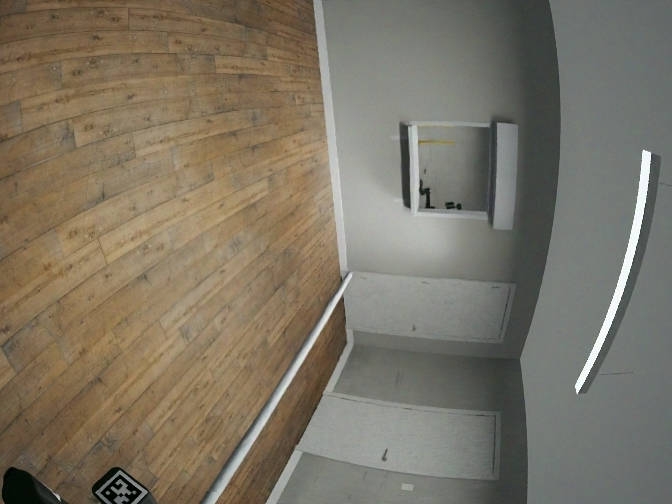

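Scene clock: 69.07 s.
r1.base_odometry: x=+1.307 y=-0.415 heading=-0.630 (m, m, rad; r1's odometry frame)
r1.turned_by_wheels: +0.000 (rad since the last result)
r1.turned_by_imu: +0.003 (rad since the last result)
r1.base_tilt: forward=+0.3 right=-1.3 (deg)
r1.lidar_m: 0.33 0.34 0.47 1.19 1.97 2.68 3.96 4.10 2.97 1.31 0.47 0.34
r1.head_depth_mm: 3049 3207 3450 855 606 470 383 / 3400 3638 3845 866 613 474 386 / 3845 - - 2970 619 478 388 / - - - 3011 627 482 392 / - - - 3078 632 486 394 / - - - 3102 641 491 396 / - - - 3166 647 477 374
r1.base_status: not commanded
r1.joint_positions: lift_m=+0.800 arm_m=+0.001 wrist_yaw_rad=+0.002 wrist_pitch_rad=-0.024 wrist_roll_rad=+1.565 gripper_m=+0.120 head_pan_rad=-0.593 head_tilt_rad=-0.494
r1.joint_status: not commanded
r1.motor_effort: left_wheel=+1(1) right_wheel=-2(2) lift_m=+17(18) arm_m=+0(0) wrist_yaw_rad=-1(1) wrist_pitch_rad=+12(12) wrist_roll_rad=+2(2) gripper_m=+1(0) head_pan_rad=-3(3) head_tilt_rad=-3(3) (%)
r1.hand_pose: x=-0.0209 y=-0.4013 z=+0.9083 quat_wxyz=(+0.003, +0.001, -1.000, -0.012) (m; r1's base frame)
r1.wrist_depth_mm: - - - - - - - / - - - - - - - / - - - - - - - / - - - - - - - / - - - - - - - / - - 979 940 988 - 986 / 776 801 751 767 735 680 751
r2.base_odometry: x=-0.004 y=-0.621 heading=+2.275 (m, m, rad; r2's odometry frame)
r2.turned_by_wheels: +0.000 (rad since the last result)
r2.turned_by_imu: +0.005 (rad since the last result)
r2.base_tilt: forward=+1.4 right=-0.9 (deg)
r2.lidar_m: 2.32 2.40 1.80 1.73 1.79 2.07 2.00 2.07 2.83 3.02 3.12 2.40
r2.head_depth_mm: 2500 2626 2763 2931 2963 2197 1681 / 2388 2527 2683 2801 2923 2204 1672 / 2261 2418 2549 2685 2768 2182 1670 / 2082 - 3054 2553 2694 2170 1664 / 1979 - - 2469 2568 2152 1657 / 1912 - - 2350 2493 2133 1637 / 1825 - - 2282 2385 2108 1629
r2.base_status: done
r2.joint_positions: lift_m=+0.920 arm_m=+0.150 wrist_yaw_rad=+0.000 wrist_pitch_rad=-0.087 wrist_roll_rad=-1.578 gripper_m=-0.039 head_pan_rad=-0.407 head_tilt_rad=-0.310
r2.joint_status: all done
r2.motor_effort: left_wheel=-1(2) right_wheel=+1(6) lift_m=+38(38) arm_m=+4(3) wrist_yaw_rad=+0(3) wrist_pitch_rad=+32(33) wrist_roll_rad=+3(4) gripper_m=-25(25) head_pan_rad=+4(4) head_tilt_rad=+5(4) (%)
r2.hand_pose: x=-0.0211 y=-0.5479 z=+1.0122 quat_wxyz=(+0.999, +0.044, +0.004, +0.000) (m; r2's base frame)
r2.wrist_depth_mm: - - - - - - - / - - - - - - - / - - - - - - - / - - - - - - - / - - - 149 - - - / - - - 150 - - - / - - - - - - -
pictures: none
No camera images: the call's "cameras" was empty. Leave "cameras" out to get every camera's image.

Scene clock: 80.47 s.
r1.base_odometry: x=+1.307 y=-0.415 heading=-0.630 (m, m, rad; r1's odometry frame)
r1.turned_by_wheels: +0.000 (rad since the last result)
r1.turned_by_imu: +0.003 (rad since the last result)
r1.base_tilt: forward=+0.3 right=-1.2 (deg)
r1.lidar_m: 0.33 0.34 0.47 1.19 1.97 2.68 3.96 4.07 2.97 1.32 0.47 0.34
r1.head_depth_mm: 3040 3248 3452 861 606 469 383 / 3367 3612 3803 869 611 473 386 / 3772 - - 2973 619 477 389 / - 2070 - 2463 626 481 391 / - - - 3071 633 486 394 / - - - 3117 639 490 396 / - - - 3112 645 478 375
r1.base_status: not commanded
r1.joint_positions: lift_m=+0.800 arm_m=+0.001 wrist_yaw_rad=+0.002 wrist_pitch_rad=-0.024 wrist_roll_rad=+1.565 gripper_m=+0.120 head_pan_rad=-0.593 head_tilt_rad=-0.494
r1.joint_status: not commanded
r1.motor_effort: left_wheel=+1(2) right_wheel=-2(2) lift_m=+18(18) arm_m=+0(0) wrist_yaw_rad=-1(1) wrist_pitch_rad=+12(12) wrist_roll_rad=+2(2) gripper_m=+1(1) head_pan_rad=-2(3) head_tilt_rad=-3(3) (%)
r1.hand_pose: x=-0.0209 y=-0.4013 z=+0.9083 quat_wxyz=(+0.003, +0.001, -1.000, -0.012) (m; r1's base frame)
r1.wrist_depth_mm: - - - - - - - / - - - - - - - / - - - - - - - / - - - - - - - / - - - - - - - / 993 - 998 942 - - - / 804 768 786 771 720 679 738
r2.base_odometry: x=-0.651 y=+0.141 heading=+2.275 (m, m, rad; r2's odometry frame)
r2.turned_by_wheels: +0.000 (rad since the last result)
r2.turned_by_imu: +0.005 (rad since the last result)
r2.base_tilt: forward=+1.3 right=-0.9 (deg)
r2.lidar_m: 1.31 1.37 1.79 1.73 1.79 2.47 2.98 3.12 3.14 3.00 1.86 1.36
r2.head_depth_mm: 1340 1598 1629 1648 1740 1842 1680 / 1323 - - 1642 1651 1751 1680 / 1270 - - 1605 1581 1670 1669 / 1268 - - 1583 1511 1600 1632 / 1281 - - 1561 1446 1524 1573 / 3176 - - 1533 1385 1457 1509 / 1111 1158 1208 1269 1322 1397 1467
r2.base_status: done
r2.joint_positions: lift_m=+0.920 arm_m=+0.150 wrist_yaw_rad=+0.000 wrist_pitch_rad=-0.087 wrist_roll_rad=-1.578 gripper_m=-0.039 head_pan_rad=-0.407 head_tilt_rad=-0.310
r2.joint_status: not commanded
r2.on_its_own: wrist_pitch_rad is at rest, and its effort (+33) is outside its rest range (-20 to +32)
r2.motor_effort: left_wheel=+0(2) right_wheel=+1(4) lift_m=+38(38) arm_m=+3(3) wrist_yaw_rad=+0(0) wrist_pitch_rad=+33(32) wrist_roll_rad=+4(5) gripper_m=-25(25) head_pan_rad=+4(5) head_tilt_rad=+5(4) (%)
r2.hand_pose: x=-0.0211 y=-0.5479 z=+1.0122 quat_wxyz=(+0.999, +0.044, +0.004, +0.000) (m; r2's base frame)
r2.wrist_depth_mm: - - - - - - - / - - - - - - - / - - - - - - - / - - - - - - - / - - - 148 - - - / - - - 151 - - - / - - - - - - -
pictures: r1_nav_camera (sideways: a quarter turn counterclockwise sets it upright), r2_head_camera (sideways: a quarter turn clockwise sets it upright), r2_nav_camera (sideways: a quarter turn counterclockwise sets it upright)
camera_calibration (this result's frames):
r1_nav_camera: T_world_to_cam=[[0.408509, -0.253481, 0.876851, -1.09839], [-0.52103, -0.853529, -0.00400059, 0.0575221], [0.749432, -0.455231, -0.480745, 0.579684], [0, 0, 0, 1]] pos_world=[0.0442375, 0.0345673, 1.24203]
r2_head_camera: T_world_to_cam=[[-0.281267, 0.0562107, -0.957982, 1.26371], [0.362848, 0.9304, -0.0519411, 0.0703656], [0.888386, -0.362211, -0.282086, 0.32176], [0, 0, 0, 1]] pos_world=[0.0440599, -0.0199571, 1.30503]
r2_nav_camera: T_world_to_cam=[[0.360141, -0.0946061, 0.928088, -1.17169], [-0.410054, -0.909641, 0.0663943, -0.0281414], [0.837946, -0.404478, -0.366393, 0.426119], [0, 0, 0, 1]] pos_world=[0.0533676, 0.0359086, 1.24542]
Images, in order (width x height): r1_nav_camera 672x504, r2_head_camera 896x504, r2_nav_camera 672x504.

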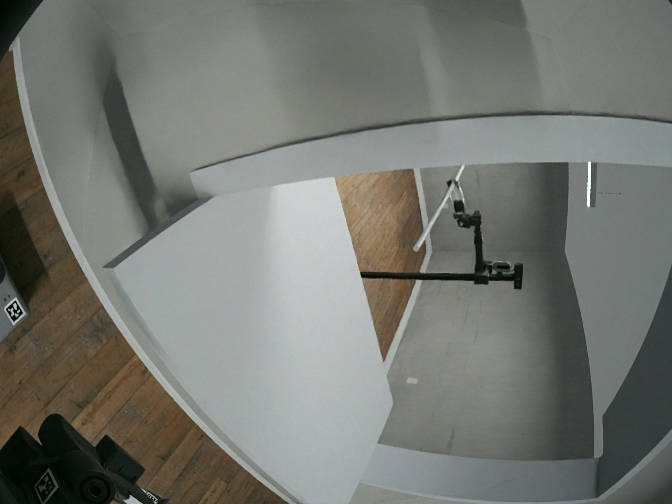

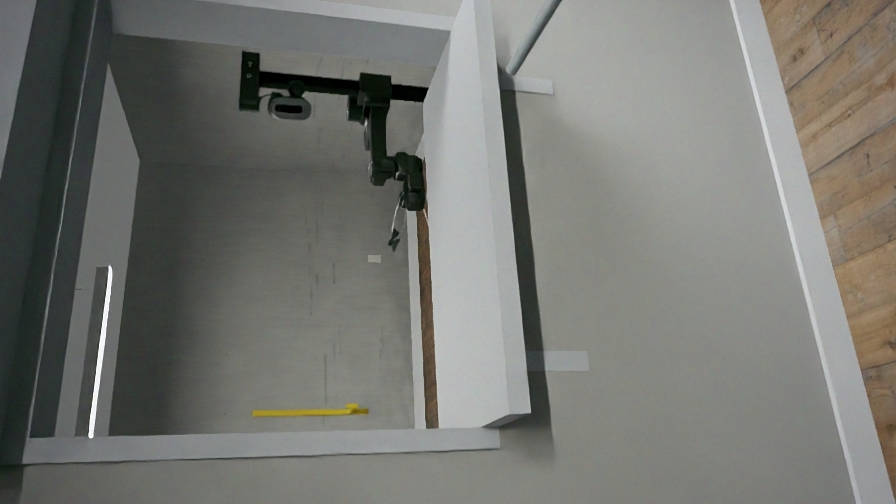

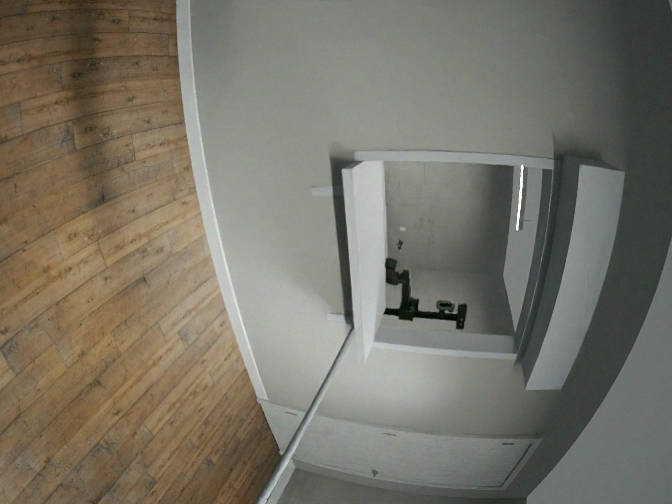

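execute_actions(
  actions=[
    {"r2":{"base":{"translate_m":1},"joints":{"lift_m":0.96,"head_pan_rad":-1.2,"head_tilt_rad":-0.5}},"r1":{"joints":{"lift_m":0.9,"head_pan_rad":-1.4}}},
  ],
  cameras=[],
)

execute_actions(
  actions=[
    {"r2":{"base":{"translate_m":0.17}},"r1":{"joints":{"arm_m":0.08}}},
  ],
  cameras=["r2_nav_camera","r1_wrist_camera","r1_nav_camera"],
)

Scene clock: 92.23 s.
r1.base_odometry: x=+1.307 y=-0.415 heading=-0.630 (m, m, rad; r1's odometry frame)
r1.turned_by_wheels: +0.000 (rad since the last result)
r1.turned_by_imu: +0.003 (rad since the last result)
r1.base_tilt: forward=+0.2 right=-1.3 (deg)
r1.lidar_m: 0.33 0.34 0.47 1.19 1.96 2.68 3.96 4.10 2.98 1.31 0.47 0.34
r1.head_depth_mm: 2327 2507 2721 2887 2014 1579 - / 2381 2550 2757 2925 1984 1627 - / 2369 2588 2799 2837 2096 1609 1350 / 1510 1548 1619 948 1712 1564 1323 / 986 1005 1011 910 631 518 1110 / 825 899 984 930 641 490 397 / 2573 2804 3060 940 647 494 399
r1.base_status: not commanded
r1.joint_positions: lift_m=+0.900 arm_m=+0.001 wrist_yaw_rad=+0.002 wrist_pitch_rad=-0.023 wrist_roll_rad=+1.565 gripper_m=+0.120 head_pan_rad=-1.393 head_tilt_rad=-0.494
r1.joint_status: all done
r1.motor_effort: left_wheel=+1(1) right_wheel=-2(2) lift_m=+21(25) arm_m=+0(0) wrist_yaw_rad=-1(1) wrist_pitch_rad=+11(12) wrist_roll_rad=+2(2) gripper_m=+0(1) head_pan_rad=-3(35) head_tilt_rad=-4(1) (%)
r1.hand_pose: x=-0.0209 y=-0.4013 z=+1.0083 quat_wxyz=(+0.003, +0.001, -1.000, -0.012) (m; r1's base frame)
r1.wrist_depth_mm: - - - - - - - / - - - - - - - / - - - - - - - / - - - - - - - / - - - - - - - / 969 - 999 976 920 - - / 788 787 775 776 556 668 749
r2.base_odometry: x=-1.299 y=+0.903 heading=+2.275 (m, m, rad; r2's odometry frame)
r2.turned_by_wheels: +0.000 (rad since the last result)
r2.turned_by_imu: +0.005 (rad since the last result)
r2.base_tilt: forward=+1.3 right=-0.9 (deg)
r2.lidar_m: 0.32 0.33 0.45 1.28 1.78 2.47 3.98 4.16 3.12 1.18 0.44 0.33
r2.head_depth_mm: 1547 1861 2471 2851 2486 1749 1408 / 1062 1211 1431 931 1846 1731 1416 / 976 1046 1127 919 657 1507 1414 / 2908 3136 3348 863 653 508 1184 / 3030 3246 3514 859 650 505 413 / 3106 1384 3721 853 645 503 411 / 3352 3543 3928 847 644 501 409
r2.base_status: done
r2.joint_positions: lift_m=+0.960 arm_m=+0.150 wrist_yaw_rad=+0.000 wrist_pitch_rad=-0.087 wrist_roll_rad=-1.578 gripper_m=-0.039 head_pan_rad=-1.193 head_tilt_rad=-0.494
r2.joint_status: all done
r2.on_its_own: wrist_pitch_rad is at rest, and its effort (+33) is outside its rest range (-20 to +32)
r2.motor_effort: left_wheel=-1(2) right_wheel=+1(6) lift_m=+38(40) arm_m=+4(4) wrist_yaw_rad=+0(0) wrist_pitch_rad=+33(33) wrist_roll_rad=+4(4) gripper_m=-25(25) head_pan_rad=-4(54) head_tilt_rad=-3(18) (%)
r2.hand_pose: x=-0.0212 y=-0.5479 z=+1.0522 quat_wxyz=(+0.999, +0.044, +0.004, +0.000) (m; r2's base frame)
r2.wrist_depth_mm: - - 437 839 - - 946 / - - - - - - - / - - - - - - - / - - - - - - - / - - - 148 - - - / - - - 150 - - - / - - - - - - -
pictures: none
No camera images: the call's "cameras" was empty. Leave "cameras" out to get every camera's image.

Scene clock: 95.60 s.
r1.base_odometry: x=+1.307 y=-0.415 heading=-0.630 (m, m, rad; r1's odometry frame)
r1.turned_by_wheels: +0.000 (rad since the last result)
r1.turned_by_imu: +0.001 (rad since the last result)
r1.base_tilt: forward=+0.3 right=-1.2 (deg)
r1.lidar_m: 0.33 0.34 0.47 1.19 1.96 2.68 3.95 4.07 2.97 1.31 0.47 0.34
r1.head_depth_mm: 2303 2533 2729 2871 2044 - - / 2351 2530 2782 2940 2063 - 1291 / 2375 2570 2786 2793 2068 1613 1299 / 1512 1557 1600 949 1736 1552 1306 / 987 1009 1011 910 634 519 1116 / 826 897 987 875 640 490 397 / 1036 1199 3073 883 648 493 399
r1.base_status: not commanded
r1.joint_positions: lift_m=+0.900 arm_m=+0.080 wrist_yaw_rad=+0.002 wrist_pitch_rad=-0.023 wrist_roll_rad=+1.565 gripper_m=+0.120 head_pan_rad=-1.393 head_tilt_rad=-0.494
r1.joint_status: all done
r1.motor_effort: left_wheel=+2(1) right_wheel=-2(2) lift_m=+21(21) arm_m=+3(3) wrist_yaw_rad=-1(1) wrist_pitch_rad=+12(12) wrist_roll_rad=+2(2) gripper_m=+1(0) head_pan_rad=-3(3) head_tilt_rad=-2(2) (%)
r1.hand_pose: x=-0.0210 y=-0.4803 z=+1.0083 quat_wxyz=(+0.003, +0.001, -1.000, -0.012) (m; r1's base frame)
r1.wrist_depth_mm: - - - - - - - / - - - - - - - / - - - - - - - / - - - - - - - / - - - - - - - / 986 - 996 935 965 997 - / 702 688 694 673 554 669 754
r2.base_odometry: x=-1.409 y=+1.033 heading=+2.275 (m, m, rad; r2's odometry frame)
r2.turned_by_wheels: +0.000 (rad since the last result)
r2.turned_by_imu: +0.001 (rad since the last result)
r2.base_tilt: forward=+1.3 right=-0.9 (deg)
r2.lidar_m: - 0.15 0.21 0.60 1.79 2.47 4.13 4.27 3.12 0.55 0.20 0.15
r2.head_depth_mm: 905 975 1085 938 723 513 418 / 2658 1018 1083 926 690 511 417 / 2807 3040 3245 920 656 509 415 / 2899 3096 3398 862 653 508 414 / 3055 1313 3546 860 650 505 413 / 3185 3404 1043 2912 649 503 411 / 3296 3650 - - - - -
r2.base_status: done
r2.joint_positions: lift_m=+0.960 arm_m=+0.150 wrist_yaw_rad=+0.000 wrist_pitch_rad=-0.087 wrist_roll_rad=-1.578 gripper_m=-0.039 head_pan_rad=-1.193 head_tilt_rad=-0.494
r2.joint_status: not commanded
r2.motor_effort: left_wheel=-1(1) right_wheel=+1(7) lift_m=+38(38) arm_m=+3(3) wrist_yaw_rad=+0(1) wrist_pitch_rad=+32(33) wrist_roll_rad=+4(4) gripper_m=-25(25) head_pan_rad=-5(4) head_tilt_rad=-3(3) (%)
r2.hand_pose: x=-0.0211 y=-0.5479 z=+1.0522 quat_wxyz=(+0.999, +0.044, +0.004, +0.000) (m; r2's base frame)
r2.wrist_depth_mm: 174 230 393 632 645 615 610 / 174 231 395 652 854 812 778 / 177 234 407 - - - - / 178 238 - - - - - / 179 - - 148 - - - / - - - 150 - - - / - - - - - - -
pictures: r1_nav_camera (sideways: a quarter turn counterclockwise sets it upright), r1_wrist_camera, r2_nav_camera (sideways: a quarter turn counterclockwise sets it upright)
camera_calibration (this result's frames):
r1_nav_camera: T_world_to_cam=[[0.102787, -0.46967, 0.876838, -1.0965], [-0.975286, -0.220911, -0.0040018, 0.0602947], [0.195583, -0.854756, -0.480769, 0.583094], [0, 0, 0, 1]] pos_world=[0.0574675, -0.00327245, 1.24203]
r1_wrist_camera: T_world_to_cam=[[0.000942326, -0.0256341, -0.999671, 0.99848], [0.990574, 0.136953, -0.00257808, 0.127073], [0.136974, -0.990246, 0.0255215, -0.339247], [0, 0, 0, 1]] pos_world=[-0.080348, -0.327746, 1.00714]
r2_nav_camera: T_world_to_cam=[[0.247941, -0.473538, 0.845155, -1.06282], [-0.928737, -0.364394, 0.0682931, -0.0274333], [0.27563, -0.80186, -0.530141, 0.642623], [0, 0, 0, 1]] pos_world=[0.0609121, 0.0020126, 1.2408]
Images, in order (width x height): r1_nav_camera 672x504, r1_wrist_camera 644x364, r2_nav_camera 672x504.

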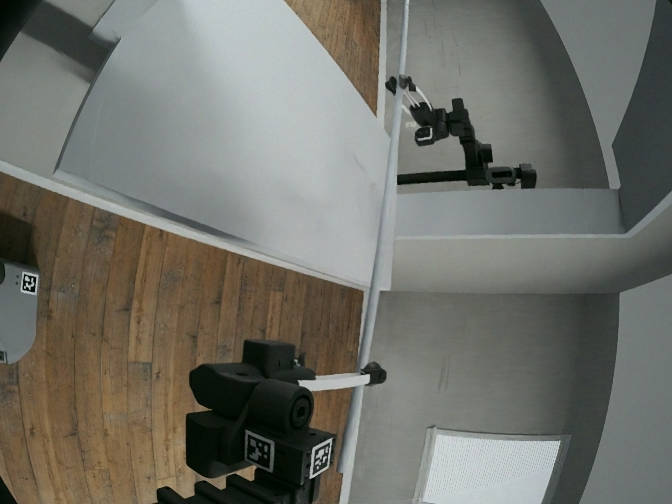

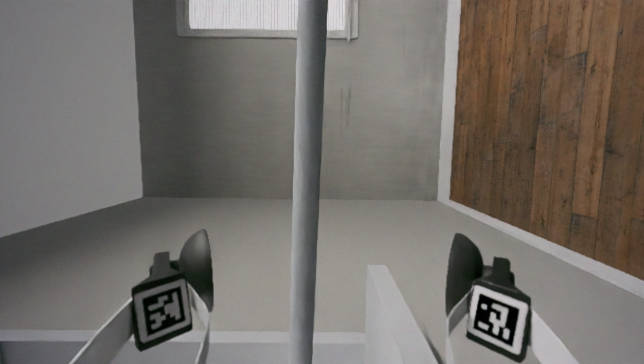

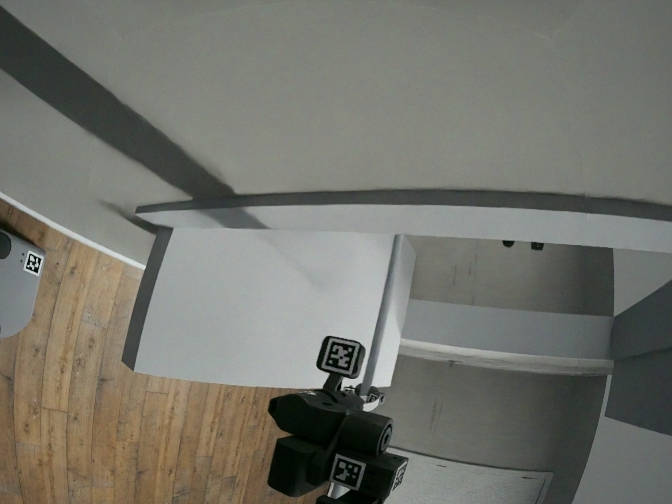

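execute_actions(
  actions=[
    {"r1":{"base":{"translate_m":0.17},"joints":{"arm_m":0.16,"lift_m":0.92}}},
  ],
  cameras=["r1_wrist_camera","r1_nav_camera"],
)

Scene clock: 99.67 s.
r1.base_odometry: x=+1.444 y=-0.515 heading=-0.630 (m, m, rad; r1's odometry frame)
r1.turned_by_wheels: +0.000 (rad since the last result)
r1.turned_by_imu: +0.001 (rad since the last result)
r1.base_tilt: forward=+0.2 right=-1.3 (deg)
r1.lidar_m: 0.16 0.17 0.23 0.62 1.97 2.68 4.13 4.07 2.96 0.65 0.23 0.17
r1.head_depth_mm: 2314 2491 2701 2853 - - 1285 / 2351 2577 2815 902 672 461 397 / 1548 1657 1751 879 622 477 389 / 803 873 944 892 624 481 391 / 812 902 2851 853 630 485 394 / 2500 1187 2938 869 642 489 397 / 2619 2776 841 930 645 494 399
r1.base_status: done
r1.joint_positions: lift_m=+0.920 arm_m=+0.160 wrist_yaw_rad=+0.001 wrist_pitch_rad=-0.023 wrist_roll_rad=+1.565 gripper_m=+0.120 head_pan_rad=-1.393 head_tilt_rad=-0.494
r1.joint_status: all done
r1.motor_effort: left_wheel=+1(5) right_wheel=-2(2) lift_m=+21(17) arm_m=+4(5) wrist_yaw_rad=-1(1) wrist_pitch_rad=+11(11) wrist_roll_rad=+2(2) gripper_m=+1(0) head_pan_rad=-3(3) head_tilt_rad=-3(3) (%)
r1.hand_pose: x=-0.0210 y=-0.5603 z=+1.0284 quat_wxyz=(+0.003, +0.001, -1.000, -0.012) (m; r1's base frame)
r1.wrist_depth_mm: - - - - - - - / - - - - - - - / - - - - - - - / - - - - - - - / 904 916 934 851 394 886 995 / 594 605 587 585 428 179 168 / 601 606 603 585 390 230 134
r2.base_odometry: x=-1.409 y=+1.033 heading=+2.275 (m, m, rad; r2's odometry frame)
r2.turned_by_wheels: +0.000 (rad since the last result)
r2.turned_by_imu: +0.000 (rad since the last result)
r2.base_tilt: forward=+1.3 right=-1.0 (deg)
r2.lidar_m: - 0.15 0.21 0.60 1.78 2.47 4.14 4.27 3.10 0.55 0.21 0.15
r2.head_depth_mm: 904 970 1079 934 724 512 417 / 2628 1019 1075 928 688 511 417 / 2743 1291 3255 920 658 510 416 / 2929 1255 3383 865 652 507 414 / 3060 3250 897 855 650 505 412 / 3203 3450 3685 839 648 504 412 / 3330 3613 - - - - -
r2.base_status: not commanded
r2.joint_positions: lift_m=+0.960 arm_m=+0.150 wrist_yaw_rad=+0.000 wrist_pitch_rad=-0.087 wrist_roll_rad=-1.578 gripper_m=-0.039 head_pan_rad=-1.193 head_tilt_rad=-0.494
r2.joint_status: not commanded
r2.on_its_own: wrist_pitch_rad is at rest, and its effort (+33) is outside its rest range (-20 to +32)
r2.motor_effort: left_wheel=-1(1) right_wheel=+1(1) lift_m=+38(38) arm_m=+3(3) wrist_yaw_rad=+0(0) wrist_pitch_rad=+33(33) wrist_roll_rad=+4(4) gripper_m=-25(25) head_pan_rad=-4(5) head_tilt_rad=-2(2) (%)
r2.hand_pose: x=-0.0211 y=-0.5479 z=+1.0522 quat_wxyz=(+0.999, +0.044, +0.004, +0.000) (m; r2's base frame)
r2.wrist_depth_mm: 174 230 390 647 654 619 607 / 175 230 398 648 859 831 773 / 177 236 405 - - - - / 178 238 - - - - - / 179 - - 148 - - - / - - - 150 - - - / - - - - - - -
pictures: r1_nav_camera (sideways: a quarter turn counterclockwise sets it upright), r1_wrist_camera
camera_calibration (this result's frames):
r1_nav_camera: T_world_to_cam=[[0.102772, -0.469684, 0.876832, -1.0965], [-0.975293, -0.220877, -0.00400234, 0.0602954], [0.195552, -0.854757, -0.48078, 0.583107], [0, 0, 0, 1]] pos_world=[0.0574673, -0.00327354, 1.24203]
r1_wrist_camera: T_world_to_cam=[[0.000969418, -0.0258284, -0.999666, 1.01636], [0.990611, 0.136688, -0.00257097, 0.137994], [0.136708, -0.990277, 0.0257184, -0.419202], [0, 0, 0, 1]] pos_world=[-0.0803753, -0.407738, 1.02716]
Images, in order (width x height): r1_nav_camera 672x504, r1_wrist_camera 644x364.

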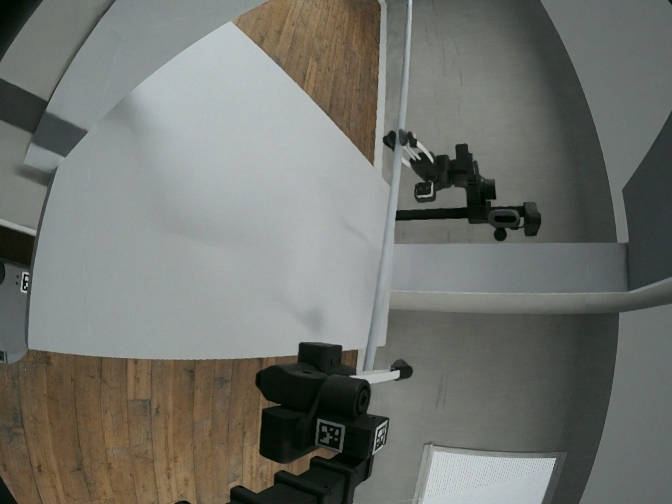

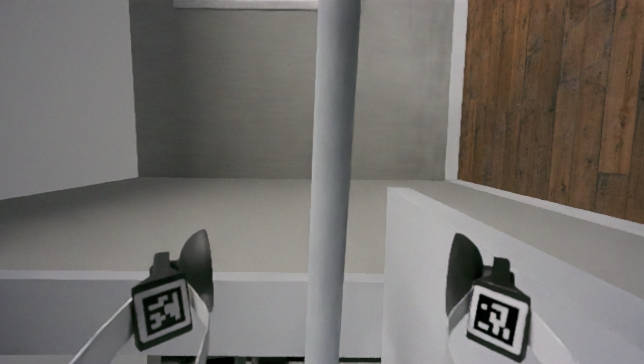

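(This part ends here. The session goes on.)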